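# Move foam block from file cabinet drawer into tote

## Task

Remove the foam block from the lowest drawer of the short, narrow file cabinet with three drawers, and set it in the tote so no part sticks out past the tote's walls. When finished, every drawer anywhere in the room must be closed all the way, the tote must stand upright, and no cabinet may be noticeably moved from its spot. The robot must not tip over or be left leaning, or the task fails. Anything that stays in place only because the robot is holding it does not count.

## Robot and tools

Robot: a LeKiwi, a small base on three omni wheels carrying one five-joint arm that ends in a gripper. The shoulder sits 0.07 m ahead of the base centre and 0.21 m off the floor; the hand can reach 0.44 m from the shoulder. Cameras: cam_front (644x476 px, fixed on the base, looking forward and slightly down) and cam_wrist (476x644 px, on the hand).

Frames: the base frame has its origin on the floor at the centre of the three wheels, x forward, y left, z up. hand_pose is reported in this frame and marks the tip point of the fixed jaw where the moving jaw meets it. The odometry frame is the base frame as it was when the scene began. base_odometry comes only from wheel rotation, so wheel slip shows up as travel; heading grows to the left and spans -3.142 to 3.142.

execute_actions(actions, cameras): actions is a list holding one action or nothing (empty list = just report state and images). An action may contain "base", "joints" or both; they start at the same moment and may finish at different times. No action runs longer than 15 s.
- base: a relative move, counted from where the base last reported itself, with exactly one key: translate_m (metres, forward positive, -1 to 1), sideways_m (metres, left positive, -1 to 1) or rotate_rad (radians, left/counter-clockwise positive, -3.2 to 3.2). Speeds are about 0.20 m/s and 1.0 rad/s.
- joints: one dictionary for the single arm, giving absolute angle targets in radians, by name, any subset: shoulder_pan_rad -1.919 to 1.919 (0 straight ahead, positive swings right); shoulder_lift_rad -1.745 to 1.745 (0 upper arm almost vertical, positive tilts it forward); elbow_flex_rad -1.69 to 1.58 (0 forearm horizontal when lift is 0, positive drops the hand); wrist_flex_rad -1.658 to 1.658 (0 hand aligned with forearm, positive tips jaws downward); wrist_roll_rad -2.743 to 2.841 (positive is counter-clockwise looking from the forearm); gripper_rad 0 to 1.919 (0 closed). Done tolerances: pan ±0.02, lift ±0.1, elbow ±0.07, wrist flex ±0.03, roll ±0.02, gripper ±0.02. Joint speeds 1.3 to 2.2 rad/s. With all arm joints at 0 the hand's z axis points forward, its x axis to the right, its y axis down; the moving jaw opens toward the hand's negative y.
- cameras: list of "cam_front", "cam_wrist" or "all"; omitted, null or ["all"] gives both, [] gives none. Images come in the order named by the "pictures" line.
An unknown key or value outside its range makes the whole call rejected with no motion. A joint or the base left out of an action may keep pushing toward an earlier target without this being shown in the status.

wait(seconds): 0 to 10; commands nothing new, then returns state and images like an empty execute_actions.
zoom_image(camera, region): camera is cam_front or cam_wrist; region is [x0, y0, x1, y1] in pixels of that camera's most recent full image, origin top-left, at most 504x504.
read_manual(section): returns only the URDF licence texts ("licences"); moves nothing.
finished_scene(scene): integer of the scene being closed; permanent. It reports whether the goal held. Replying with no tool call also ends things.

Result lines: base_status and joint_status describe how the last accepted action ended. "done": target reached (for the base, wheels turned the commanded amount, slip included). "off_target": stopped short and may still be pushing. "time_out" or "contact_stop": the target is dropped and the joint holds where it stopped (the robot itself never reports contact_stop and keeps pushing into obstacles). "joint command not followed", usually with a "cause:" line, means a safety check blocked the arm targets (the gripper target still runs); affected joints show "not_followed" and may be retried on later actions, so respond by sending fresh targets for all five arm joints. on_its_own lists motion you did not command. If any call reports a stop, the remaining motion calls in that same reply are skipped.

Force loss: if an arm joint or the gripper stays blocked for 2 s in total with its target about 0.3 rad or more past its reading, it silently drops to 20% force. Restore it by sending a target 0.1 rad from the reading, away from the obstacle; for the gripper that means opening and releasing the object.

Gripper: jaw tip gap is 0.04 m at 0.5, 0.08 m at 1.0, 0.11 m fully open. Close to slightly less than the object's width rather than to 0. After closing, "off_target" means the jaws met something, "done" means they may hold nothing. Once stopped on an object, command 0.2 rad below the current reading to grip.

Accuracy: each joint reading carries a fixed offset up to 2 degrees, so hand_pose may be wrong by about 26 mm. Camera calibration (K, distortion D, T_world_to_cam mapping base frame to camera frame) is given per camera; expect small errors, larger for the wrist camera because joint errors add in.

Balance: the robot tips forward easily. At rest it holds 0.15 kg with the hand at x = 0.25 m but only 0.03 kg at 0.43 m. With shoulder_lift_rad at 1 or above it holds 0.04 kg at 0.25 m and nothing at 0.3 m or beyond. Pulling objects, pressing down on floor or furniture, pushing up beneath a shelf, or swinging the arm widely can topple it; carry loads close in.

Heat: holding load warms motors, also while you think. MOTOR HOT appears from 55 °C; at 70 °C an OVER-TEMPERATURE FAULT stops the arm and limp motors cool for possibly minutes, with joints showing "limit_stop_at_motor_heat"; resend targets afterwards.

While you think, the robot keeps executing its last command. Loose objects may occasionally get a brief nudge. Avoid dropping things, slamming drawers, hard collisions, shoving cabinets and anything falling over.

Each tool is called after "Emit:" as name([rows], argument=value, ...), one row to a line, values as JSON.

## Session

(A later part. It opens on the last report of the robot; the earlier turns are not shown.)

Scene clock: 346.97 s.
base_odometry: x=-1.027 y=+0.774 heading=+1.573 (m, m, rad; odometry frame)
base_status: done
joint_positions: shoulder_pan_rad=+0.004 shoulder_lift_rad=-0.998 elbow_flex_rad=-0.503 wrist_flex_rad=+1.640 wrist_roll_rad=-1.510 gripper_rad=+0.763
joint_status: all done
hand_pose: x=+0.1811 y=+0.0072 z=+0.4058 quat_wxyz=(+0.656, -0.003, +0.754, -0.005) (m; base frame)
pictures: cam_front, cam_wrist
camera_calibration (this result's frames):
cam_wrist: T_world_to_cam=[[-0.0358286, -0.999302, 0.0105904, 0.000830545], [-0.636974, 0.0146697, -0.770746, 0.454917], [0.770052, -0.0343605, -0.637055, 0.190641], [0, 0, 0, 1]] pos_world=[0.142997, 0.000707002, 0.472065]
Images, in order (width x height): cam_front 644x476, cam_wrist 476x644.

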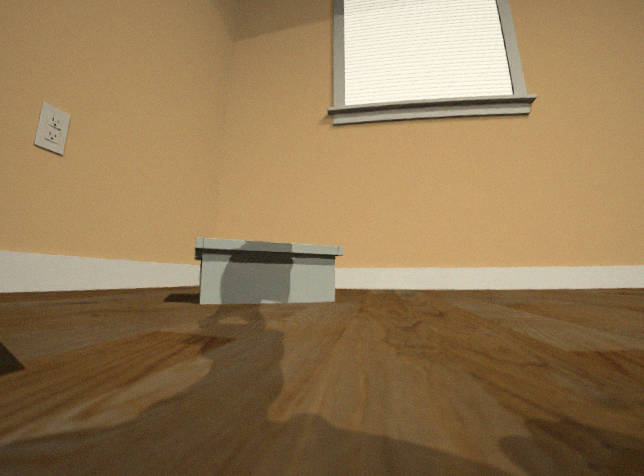

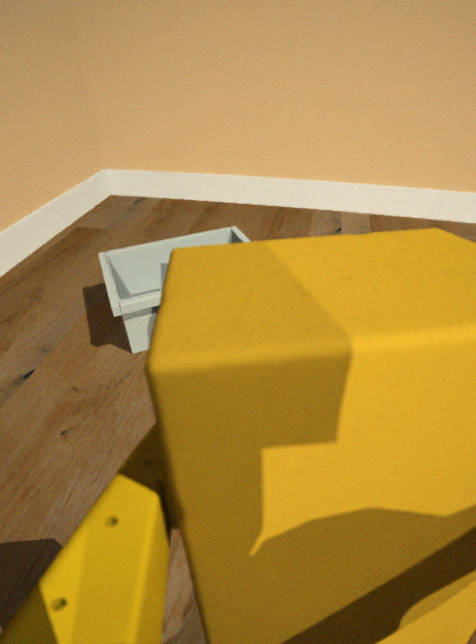

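Emit:
execute_actions([
  {"base":{"translate_m":0.46}},
], cameras=[])

Emit:
execute_actions([
  {"base":{"rotate_rad":0.375},"joints":{"shoulder_lift_rad":-0.5}},
])

Scene clock: 375.37 s.
base_odometry: x=-1.028 y=+1.233 heading=+1.573 (m, m, rad; odometry frame)
base_status: done
joint_positions: shoulder_pan_rad=+0.004 shoulder_lift_rad=-0.998 elbow_flex_rad=-0.503 wrist_flex_rad=+1.640 wrist_roll_rad=-1.510 gripper_rad=+0.763
joint_status: not commanded
hand_pose: x=+0.1811 y=+0.0072 z=+0.4058 quat_wxyz=(+0.656, -0.003, +0.754, -0.005) (m; base frame)
pictures: none
No camera images: the call's "cameras" was empty. Leave "cameras" out to get every camera's image.

Scene clock: 376.67 s.
base_odometry: x=-1.028 y=+1.233 heading=+1.945 (m, m, rad; odometry frame)
base_status: done
joint_positions: shoulder_pan_rad=+0.004 shoulder_lift_rad=-0.500 elbow_flex_rad=-0.503 wrist_flex_rad=+1.640 wrist_roll_rad=-1.510 gripper_rad=+0.763
joint_status: all done
hand_pose: x=+0.2651 y=+0.0069 z=+0.3419 quat_wxyz=(+0.450, -0.003, +0.893, -0.004) (m; base frame)
pictures: cam_front, cam_wrist
camera_calibration (this result's frames):
cam_wrist: T_world_to_cam=[[-0.0269293, -0.99934, 0.0243686, -0.00291453], [-0.927961, 0.0159266, -0.372336, 0.400031], [0.371702, -0.0326399, -0.927778, 0.290172], [0, 0, 0, 1]] pos_world=[0.263278, 0.00018746, 0.418232]
Images, in order (width x height): cam_front 644x476, cam_wrist 476x644.

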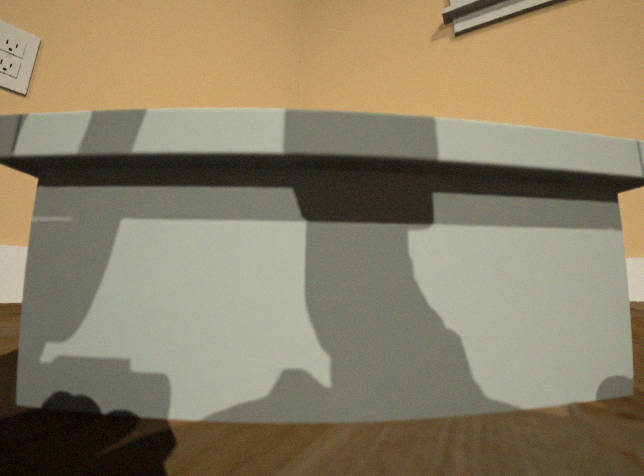

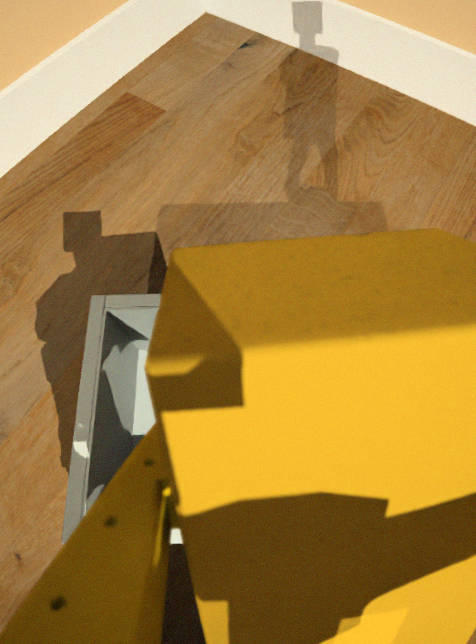

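Emit:
execute_actions([
  {"base":{"translate_m":0.05},"joints":{"shoulder_lift_rad":-0.33,"elbow_flex_rad":0.19,"wrist_flex_rad":1.52}},
])

Scene clock: 406.17 s.
base_odometry: x=-1.046 y=+1.279 heading=+1.945 (m, m, rad; odometry frame)
base_status: done
joint_positions: shoulder_pan_rad=+0.004 shoulder_lift_rad=-0.323 elbow_flex_rad=+0.196 wrist_flex_rad=+1.530 wrist_roll_rad=-1.510 gripper_rad=+0.763
joint_status: all done
hand_pose: x=+0.2479 y=+0.0069 z=+0.1885 quat_wxyz=(+0.084, -0.004, +0.996, -0.001) (m; base frame)
pictures: cam_front, cam_wrist
camera_calibration (this result's frames):
cam_wrist: T_world_to_cam=[[-0.00373792, -0.99944, 0.0332389, -0.00698423], [-0.927084, 0.0159228, 0.374516, 0.186017], [-0.374836, -0.0294153, -0.926624, 0.339047], [0, 0, 0, 1]] pos_world=[0.299514, 0.0000309407, 0.244735]
Images, in order (width x height): cam_front 644x476, cam_wrist 476x644.

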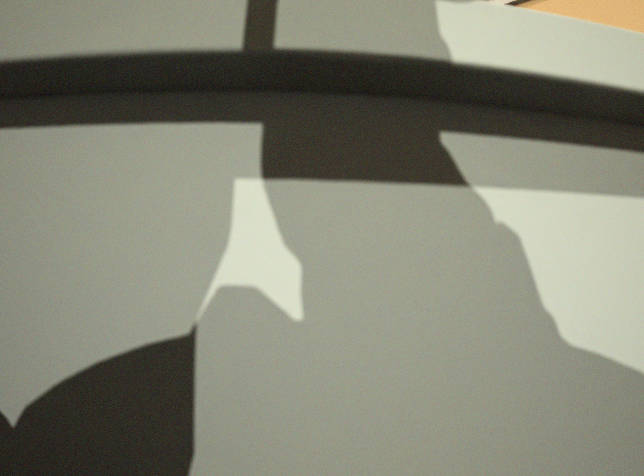

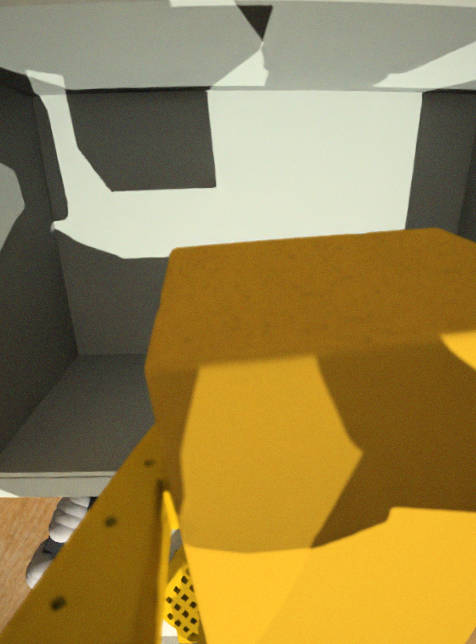

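Emit:
execute_actions([
  {"joints":{"shoulder_lift_rad":-0.01,"elbow_flex_rad":0.70,"wrist_flex_rad":0.74}},
], cameras=[])

Emit:
execute_actions([
  {"joints":{"shoulder_lift_rad":0.35,"wrist_flex_rad":0.38}},
], cameras=["cam_wrist"])

Scene clock: 427.93 s.
base_odometry: x=-1.046 y=+1.280 heading=+1.945 (m, m, rad; odometry frame)
base_status: not commanded
joint_positions: shoulder_pan_rad=+0.004 shoulder_lift_rad=-0.006 elbow_flex_rad=+0.703 wrist_flex_rad=+0.750 wrist_roll_rad=-1.510 gripper_rad=+0.763
joint_status: all done
hand_pose: x=+0.2510 y=+0.0069 z=+0.0797 quat_wxyz=(+0.062, -0.004, +0.998, +0.000) (m; base frame)
pictures: none
No camera images: the call's "cameras" was empty. Leave "cameras" out to get every camera's image.

Scene clock: 429.10 s.
base_odometry: x=-1.046 y=+1.280 heading=+1.945 (m, m, rad; odometry frame)
base_status: not commanded
joint_positions: shoulder_pan_rad=+0.000 shoulder_lift_rad=+0.266 elbow_flex_rad=+0.674 wrist_flex_rad=+0.364 wrist_roll_rad=-1.512 gripper_rad=+0.763
joint_status: all done
hand_pose: x=+0.2800 y=+0.0078 z=+0.0495 quat_wxyz=(+0.134, -0.005, +0.991, -0.001) (m; base frame)
pictures: cam_wrist
camera_calibration (this result's frames):
cam_wrist: T_world_to_cam=[[-0.00392858, -0.999457, 0.0327256, -0.00132452], [-0.959805, 0.012953, 0.28037, 0.281649], [-0.280641, -0.0303087, -0.959334, 0.197578], [0, 0, 0, 1]] pos_world=[0.325771, 0.00101634, 0.110621]
Images, in order (width x height): cam_wrist 476x644.

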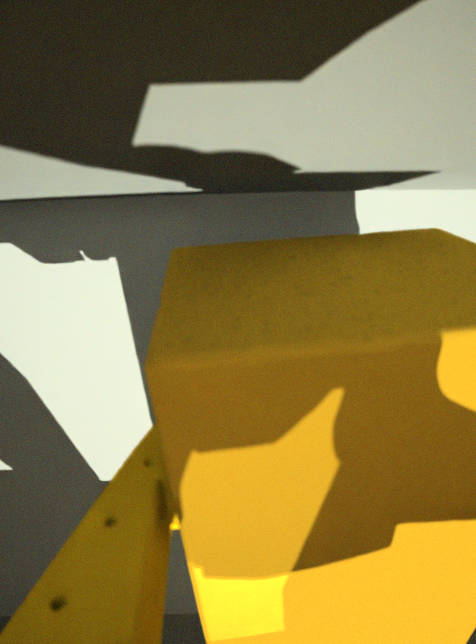

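Emit:
execute_actions([
  {"joints":{"shoulder_lift_rad":0.17,"elbow_flex_rad":0.72,"wrist_flex_rad":0.6}},
])

Scene clock: 435.73 s.
base_odometry: x=-1.046 y=+1.280 heading=+1.945 (m, m, rad; odometry frame)
base_status: not commanded
joint_positions: shoulder_pan_rad=+0.000 shoulder_lift_rad=+0.163 elbow_flex_rad=+0.686 wrist_flex_rad=+0.563 wrist_roll_rad=-1.512 gripper_rad=+0.763
joint_status: wrist_flex_rad off_target (ended at +0.563, target +0.600); the others done
hand_pose: x=+0.2615 y=+0.0078 z=+0.0591 quat_wxyz=(+0.079, -0.005, +0.997, +0.000) (m; base frame)
pictures: cam_front, cam_wrist
camera_calibration (this result's frames):
cam_wrist: T_world_to_cam=[[-0.000346439, -0.999456, 0.0329894, -0.00266942], [-0.923642, 0.0129632, 0.383036, 0.245623], [-0.383256, -0.0303377, -0.923144, 0.226283], [0, 0, 0, 1]] pos_world=[0.313592, 0.0010129, 0.114897]
Images, in order (width x height): cam_front 644x476, cam_wrist 476x644.

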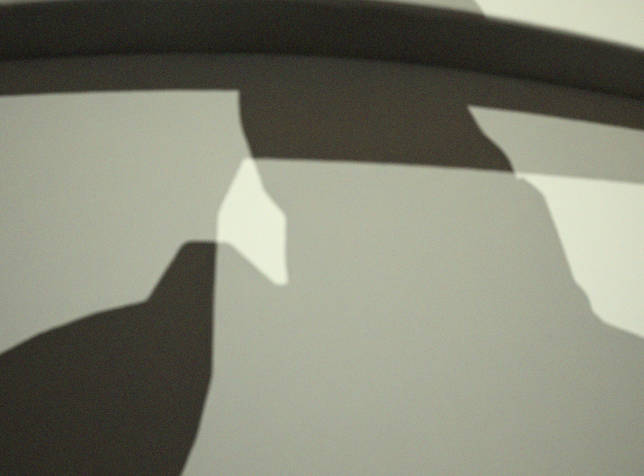

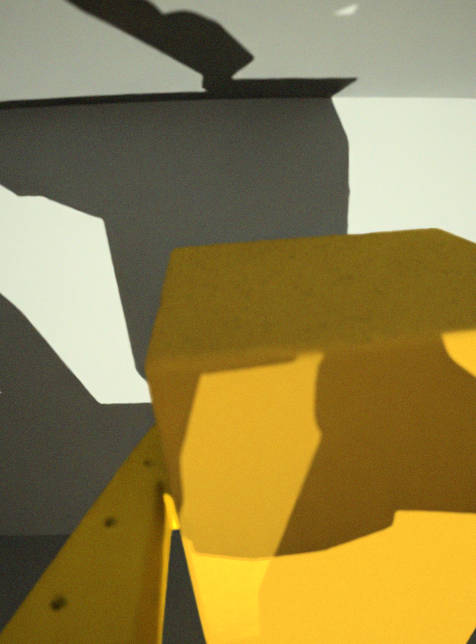

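Emit:
execute_actions([
  {"joints":{"shoulder_lift_rad":-0.08,"elbow_flex_rad":0.68,"wrist_flex_rad":0.78}},
])

Scene clock: 446.70 s.
base_odometry: x=-1.046 y=+1.280 heading=+1.945 (m, m, rad; odometry frame)
base_status: not commanded
joint_positions: shoulder_pan_rad=+0.000 shoulder_lift_rad=-0.043 elbow_flex_rad=+0.686 wrist_flex_rad=+0.775 wrist_roll_rad=-1.512 gripper_rad=+0.763
joint_status: all done
hand_pose: x=+0.2558 y=+0.0078 z=+0.0871 quat_wxyz=(+0.076, -0.005, +0.997, +0.000) (m; base frame)
pictures: cam_front, cam_wrist
camera_calibration (this result's frames):
cam_wrist: T_world_to_cam=[[-0.000144008, -0.999456, 0.0329927, -0.00364963], [-0.921275, 0.0129639, 0.388697, 0.22854], [-0.388913, -0.0303393, -0.920775, 0.251218], [0, 0, 0, 1]] pos_world=[0.308249, 0.00101139, 0.142603]
Images, in order (width x height): cam_front 644x476, cam_wrist 476x644.

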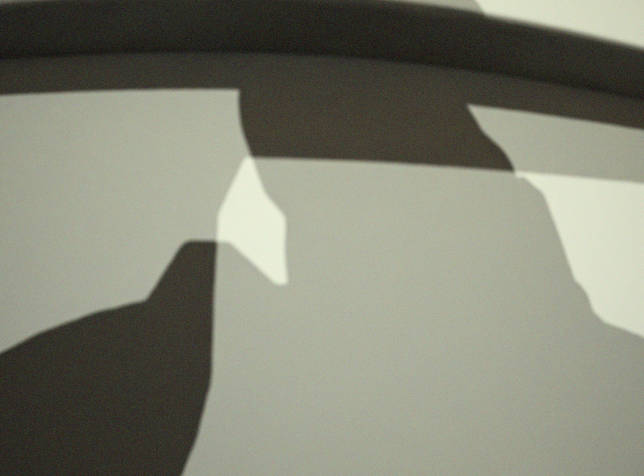

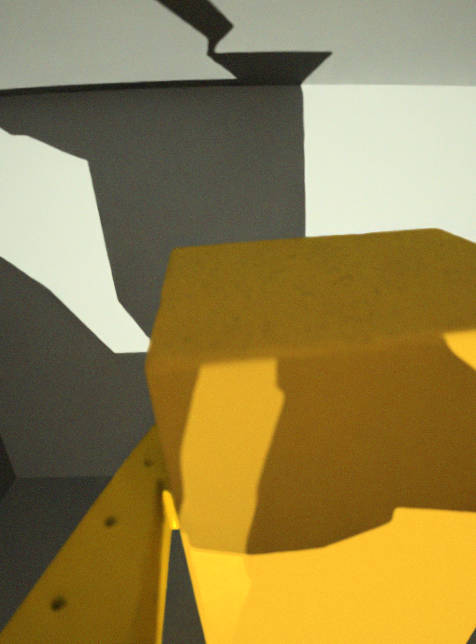

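Emit:
execute_actions([
  {"base":{"translate_m":-0.028}},
], cameras=[])

Emit:
execute_actions([
  {"joints":{"shoulder_lift_rad":0.16,"wrist_flex_rad":0.62}},
], cameras=[])

Emit:
execute_actions([
  {"joints":{"shoulder_lift_rad":0.35,"wrist_flex_rad":0.42}},
])

Scene clock: 459.70 s.
base_odometry: x=-1.036 y=+1.254 heading=+1.945 (m, m, rad; odometry frame)
base_status: done
joint_positions: shoulder_pan_rad=+0.000 shoulder_lift_rad=-0.043 elbow_flex_rad=+0.686 wrist_flex_rad=+0.775 wrist_roll_rad=-1.512 gripper_rad=+0.763
joint_status: not commanded
hand_pose: x=+0.2558 y=+0.0078 z=+0.0871 quat_wxyz=(+0.076, -0.005, +0.997, +0.000) (m; base frame)
pictures: none
No camera images: the call's "cameras" was empty. Leave "cameras" out to get every camera's image.

Scene clock: 460.47 s.
base_odometry: x=-1.036 y=+1.254 heading=+1.945 (m, m, rad; odometry frame)
base_status: not commanded
joint_positions: shoulder_pan_rad=+0.000 shoulder_lift_rad=+0.166 elbow_flex_rad=+0.686 wrist_flex_rad=+0.629 wrist_roll_rad=-1.512 gripper_rad=+0.763
joint_status: all done
hand_pose: x=+0.2505 y=+0.0078 z=+0.0573 quat_wxyz=(+0.045, -0.005, +0.999, +0.000) (m; base frame)
pictures: none
No camera images: the call's "cameras" was empty. Leave "cameras" out to get every camera's image.

Scene clock: 461.23 s.
base_odometry: x=-1.036 y=+1.254 heading=+1.945 (m, m, rad; odometry frame)
base_status: not commanded
joint_positions: shoulder_pan_rad=+0.000 shoulder_lift_rad=+0.356 elbow_flex_rad=+0.686 wrist_flex_rad=+0.431 wrist_roll_rad=-1.512 gripper_rad=+0.763
joint_status: all done
hand_pose: x=+0.2508 y=+0.0078 z=+0.0310 quat_wxyz=(+0.049, -0.005, +0.999, +0.000) (m; base frame)
pictures: cam_front, cam_wrist
camera_calibration (this result's frames):
cam_wrist: T_world_to_cam=[[0.00167768, -0.999455, 0.0329659, -0.0022562], [-0.898416, 0.0129703, 0.438954, 0.238463], [-0.439142, -0.0303535, -0.897905, 0.209489], [0, 0, 0, 1]] pos_world=[0.306238, 0.00101082, 0.0835012]
Images, in order (width x height): cam_front 644x476, cam_wrist 476x644.

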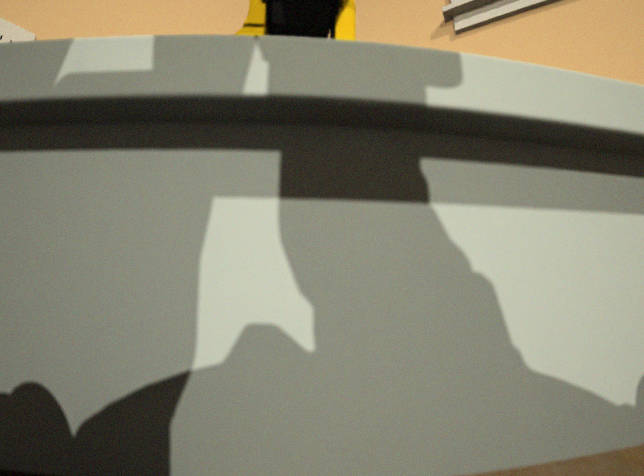

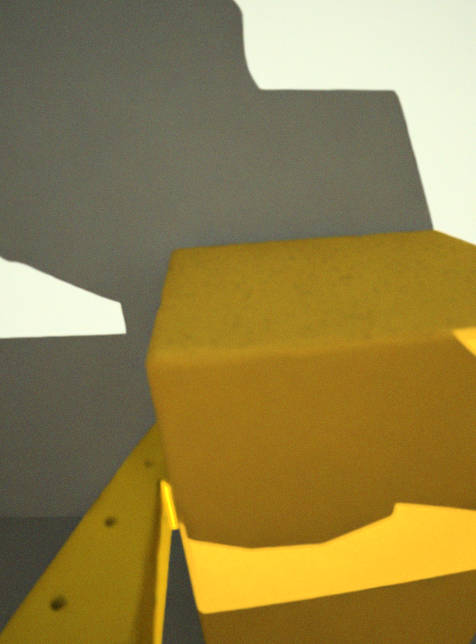

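Lower a bit more and release.

Emit:
execute_actions([
  {"joints":{"shoulder_lift_rad":0.39,"wrist_flex_rad":0.40}},
], cameras=[])

Emit:
execute_actions([
  {"joints":{"gripper_rad":0.98}},
], cameras=["cam_wrist"])

Scene clock: 465.30 s.
base_odometry: x=-1.036 y=+1.254 heading=+1.945 (m, m, rad; odometry frame)
base_status: not commanded
joint_positions: shoulder_pan_rad=+0.000 shoulder_lift_rad=+0.372 elbow_flex_rad=+0.686 wrist_flex_rad=+0.416 wrist_roll_rad=-1.512 gripper_rad=+0.763
joint_status: all done
hand_pose: x=+0.2505 y=+0.0078 z=+0.0289 quat_wxyz=(+0.049, -0.005, +0.999, +0.000) (m; base frame)
pictures: none
No camera images: the call's "cameras" was empty. Leave "cameras" out to get every camera's image.

Scene clock: 466.03 s.
base_odometry: x=-1.036 y=+1.254 heading=+1.945 (m, m, rad; odometry frame)
base_status: not commanded
joint_positions: shoulder_pan_rad=+0.000 shoulder_lift_rad=+0.395 elbow_flex_rad=+0.684 wrist_flex_rad=+0.407 wrist_roll_rad=-1.512 gripper_rad=+0.972
joint_status: all done
hand_pose: x=+0.2482 y=+0.0078 z=+0.0256 quat_wxyz=(+0.043, -0.005, +0.999, +0.000) (m; base frame)
pictures: cam_wrist
camera_calibration (this result's frames):
cam_wrist: T_world_to_cam=[[0.00208212, -0.999455, 0.0329463, -0.00217608], [-0.892962, 0.0129719, 0.449946, 0.236859], [-0.450128, -0.0303566, -0.892448, 0.206138], [0, 0, 0, 1]] pos_world=[0.304299, 0.00101027, 0.0774658]
Images, in order (width x height): cam_wrist 476x644.

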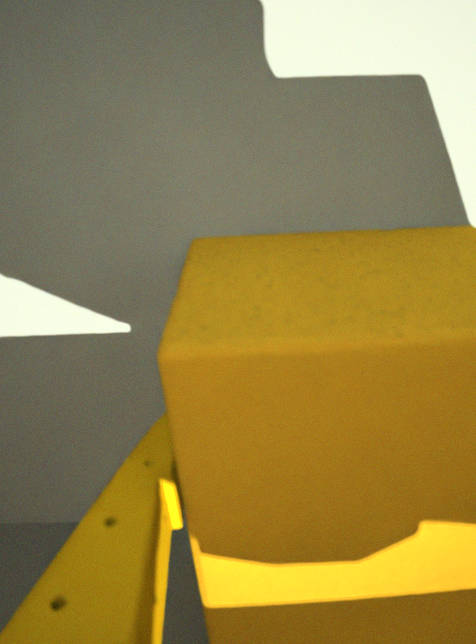

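Emit:
execute_actions([
  {"joints":{"shoulder_pan_rad":-0.03,"shoulder_lift_rad":0.1,"wrist_flex_rad":0.62}},
], cameras=[])

Emit:
execute_actions([
  {"joints":{"shoulder_lift_rad":-0.4,"elbow_flex_rad":0.3,"wrist_flex_rad":1.3}},
])

Scene clock: 473.23 s.
base_odometry: x=-1.036 y=+1.254 heading=+1.945 (m, m, rad; odometry frame)
base_status: not commanded
joint_positions: shoulder_pan_rad=-0.022 shoulder_lift_rad=+0.137 elbow_flex_rad=+0.684 wrist_flex_rad=+0.614 wrist_roll_rad=-1.512 gripper_rad=+0.973
joint_status: all done
hand_pose: x=+0.2575 y=+0.0119 z=+0.0623 quat_wxyz=(+0.068, -0.016, +0.998, +0.000) (m; base frame)
pictures: none
No camera images: the call's "cameras" was empty. Leave "cameras" out to get every camera's image.

Scene clock: 474.37 s.
base_odometry: x=-1.036 y=+1.254 heading=+1.945 (m, m, rad; odometry frame)
base_status: not commanded
joint_positions: shoulder_pan_rad=-0.022 shoulder_lift_rad=-0.369 elbow_flex_rad=+0.333 wrist_flex_rad=+1.295 wrist_roll_rad=-1.512 gripper_rad=+0.973
joint_status: all done
hand_pose: x=+0.2663 y=+0.0121 z=+0.1812 quat_wxyz=(+0.156, -0.016, +0.988, +0.001) (m; base frame)
pictures: cam_front, cam_wrist
camera_calibration (this result's frames):
cam_wrist: T_world_to_cam=[[0.0160839, -0.999342, 0.032506, -0.00670476], [-0.971377, -0.00791153, 0.237409, 0.242621], [-0.236996, -0.035394, -0.970866, 0.310793], [0, 0, 0, 1]] pos_world=[0.309441, 0.00621938, 0.244356]
Images, in order (width x height): cam_front 644x476, cam_wrist 476x644.

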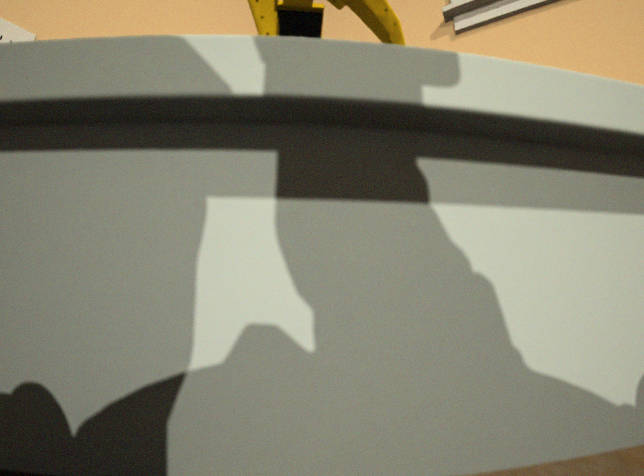

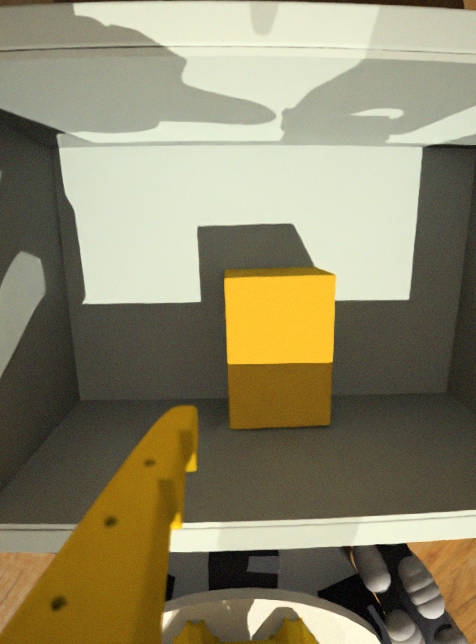

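Emit:
execute_actions([
  {"base":{"rotate_rad":-0.305},"joints":{"shoulder_pan_rad":0,"shoulder_lift_rad":-0.9,"gripper_rad":0.02,"wrist_roll_rad":0}},
], cameras=[])

Emit:
execute_actions([
  {"base":{"translate_m":-1.0}},
], cameras=[])

Emit:
execute_actions([
  {"base":{"translate_m":-0.5},"joints":{"shoulder_lift_rad":-0.9,"elbow_flex_rad":1.41,"wrist_flex_rad":-0.015}},
], cameras=[])

Emit:
execute_actions([
  {"base":{"rotate_rad":1.0}},
])

Scene clock: 494.10 s.
base_odometry: x=-1.036 y=+1.254 heading=+1.643 (m, m, rad; odometry frame)
base_status: done
joint_positions: shoulder_pan_rad=-0.008 shoulder_lift_rad=-0.883 elbow_flex_rad=+0.331 wrist_flex_rad=+1.298 wrist_roll_rad=-0.009 gripper_rad=+0.027
joint_status: all done
hand_pose: x=+0.2528 y=+0.0015 z=+0.2624 quat_wxyz=(+0.292, -0.632, +0.664, -0.274) (m; base frame)
pictures: none
No camera images: the call's "cameras" was empty. Leave "cameras" out to get every camera's image.

Scene clock: 500.07 s.
base_odometry: x=-0.964 y=+0.257 heading=+1.643 (m, m, rad; odometry frame)
base_status: done
joint_positions: shoulder_pan_rad=-0.008 shoulder_lift_rad=-0.885 elbow_flex_rad=+0.331 wrist_flex_rad=+1.298 wrist_roll_rad=-0.009 gripper_rad=+0.027
joint_status: not commanded
hand_pose: x=+0.2528 y=+0.0015 z=+0.2626 quat_wxyz=(+0.293, -0.631, +0.663, -0.274) (m; base frame)
pictures: none
No camera images: the call's "cameras" was empty. Leave "cameras" out to get every camera's image.

Scene clock: 503.53 s.
base_odometry: x=-0.928 y=-0.241 heading=+1.643 (m, m, rad; odometry frame)
base_status: done
joint_positions: shoulder_pan_rad=-0.008 shoulder_lift_rad=-0.885 elbow_flex_rad=+1.414 wrist_flex_rad=+0.000 wrist_roll_rad=-0.009 gripper_rad=+0.027
joint_status: all done
hand_pose: x=+0.2816 y=+0.0018 z=+0.1503 quat_wxyz=(+0.363, -0.598, +0.628, -0.340) (m; base frame)
pictures: none
No camera images: the call's "cameras" was empty. Leave "cameras" out to get every camera's image.

Scene clock: 505.50 s.
base_odometry: x=-0.928 y=-0.241 heading=+2.640 (m, m, rad; odometry frame)
base_status: done
joint_positions: shoulder_pan_rad=-0.006 shoulder_lift_rad=-0.885 elbow_flex_rad=+1.414 wrist_flex_rad=+0.000 wrist_roll_rad=-0.009 gripper_rad=+0.027
joint_status: not commanded
hand_pose: x=+0.2816 y=+0.0014 z=+0.1503 quat_wxyz=(+0.363, -0.598, +0.629, -0.340) (m; base frame)
pictures: cam_front, cam_wrist
camera_calibration (this result's frames):
cam_wrist: T_world_to_cam=[[0.476281, -0.0597606, 0.87726, -0.274442], [-0.482757, -0.851643, 0.204083, 0.133356], [0.734916, -0.520704, -0.434471, -0.0696337], [0, 0, 0, 1]] pos_world=[0.246265, 0.0609126, 0.183287]
Images, in order (width x height): cam_front 644x476, cam_wrist 476x644.

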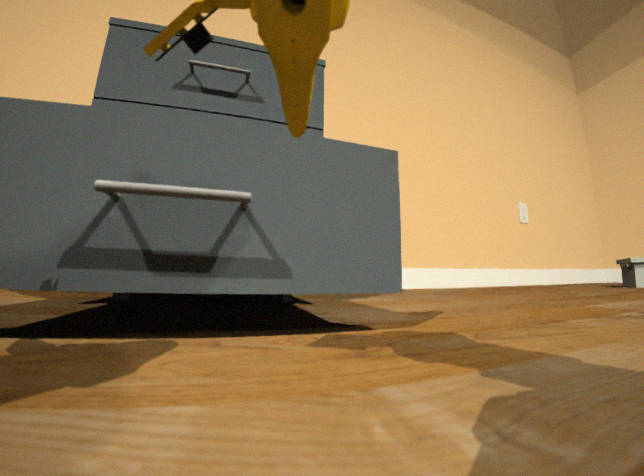

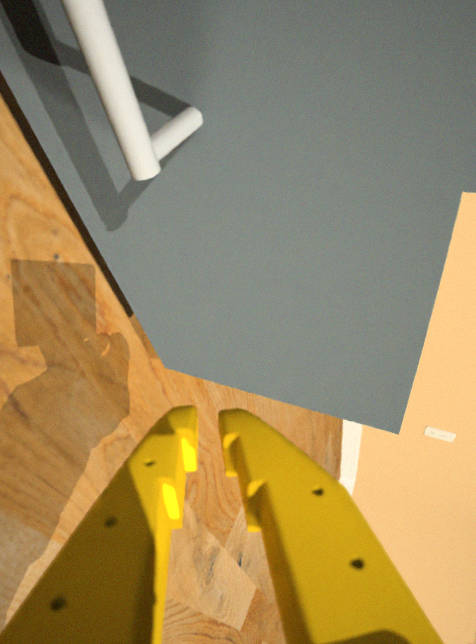

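Emit:
execute_actions([
  {"base":{"rotate_rad":0.28}},
], cameras=["cam_front"])

Emit:
execute_actions([
  {"base":{"translate_m":0.27}},
])

Scene clock: 514.87 s.
base_odometry: x=-0.928 y=-0.241 heading=+2.916 (m, m, rad; odometry frame)
base_status: done
joint_positions: shoulder_pan_rad=-0.006 shoulder_lift_rad=-0.885 elbow_flex_rad=+1.414 wrist_flex_rad=+0.000 wrist_roll_rad=-0.009 gripper_rad=+0.027
joint_status: not commanded
hand_pose: x=+0.2816 y=+0.0014 z=+0.1503 quat_wxyz=(+0.363, -0.598, +0.629, -0.340) (m; base frame)
pictures: cam_front
Images, in order (width x height): cam_front 644x476.

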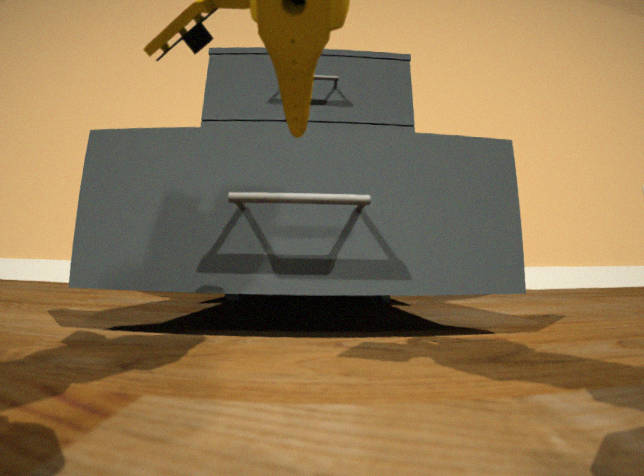

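Scene clock: 517.20 s.
base_odometry: x=-1.190 y=-0.181 heading=+2.916 (m, m, rad; odometry frame)
base_status: done
joint_positions: shoulder_pan_rad=-0.006 shoulder_lift_rad=-0.885 elbow_flex_rad=+1.434 wrist_flex_rad=+0.000 wrist_roll_rad=-0.009 gripper_rad=+0.018
joint_status: not commanded
hand_pose: x=+0.2785 y=+0.0014 z=+0.1452 quat_wxyz=(+0.356, -0.601, +0.632, -0.334) (m; base frame)
pictures: cam_front, cam_wrist
camera_calibration (this result's frames):
cam_wrist: T_world_to_cam=[[0.493679, -0.0596489, 0.867596, -0.272012], [-0.478591, -0.851616, 0.213777, 0.130313], [0.726107, -0.520761, -0.448972, -0.0650093], [0, 0, 0, 1]] pos_world=[0.243857, 0.0608972, 0.178952]
Images, in order (width x height): cam_front 644x476, cam_wrist 476x644.

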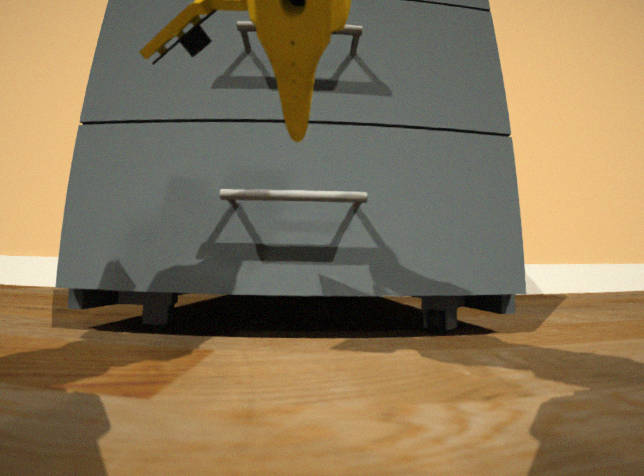

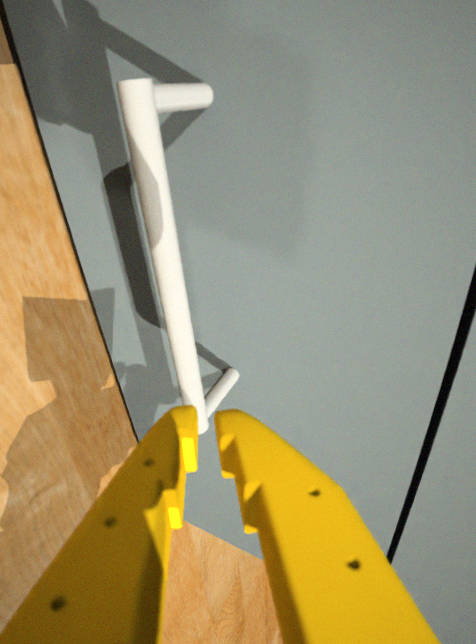

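Emit:
zoom_image(camera="cam_front", region=[460, 90, 560, 190])

Emit:
zoom_image(camera="cam_front", region=[40, 80, 140, 180])

Region (460, 90, 560, 190) of cam_front's 644x476 image, scaled by 5.040.

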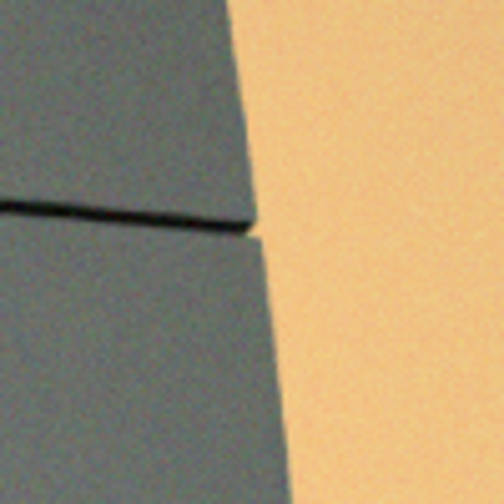

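Region (40, 80, 140, 180) of cam_front's 644x476 image, scaled by 5.040.

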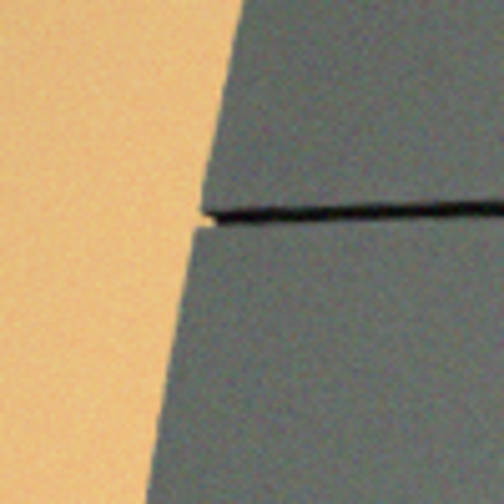

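Emit:
finished_scene(scene=1)

The scene is finished: the task was done.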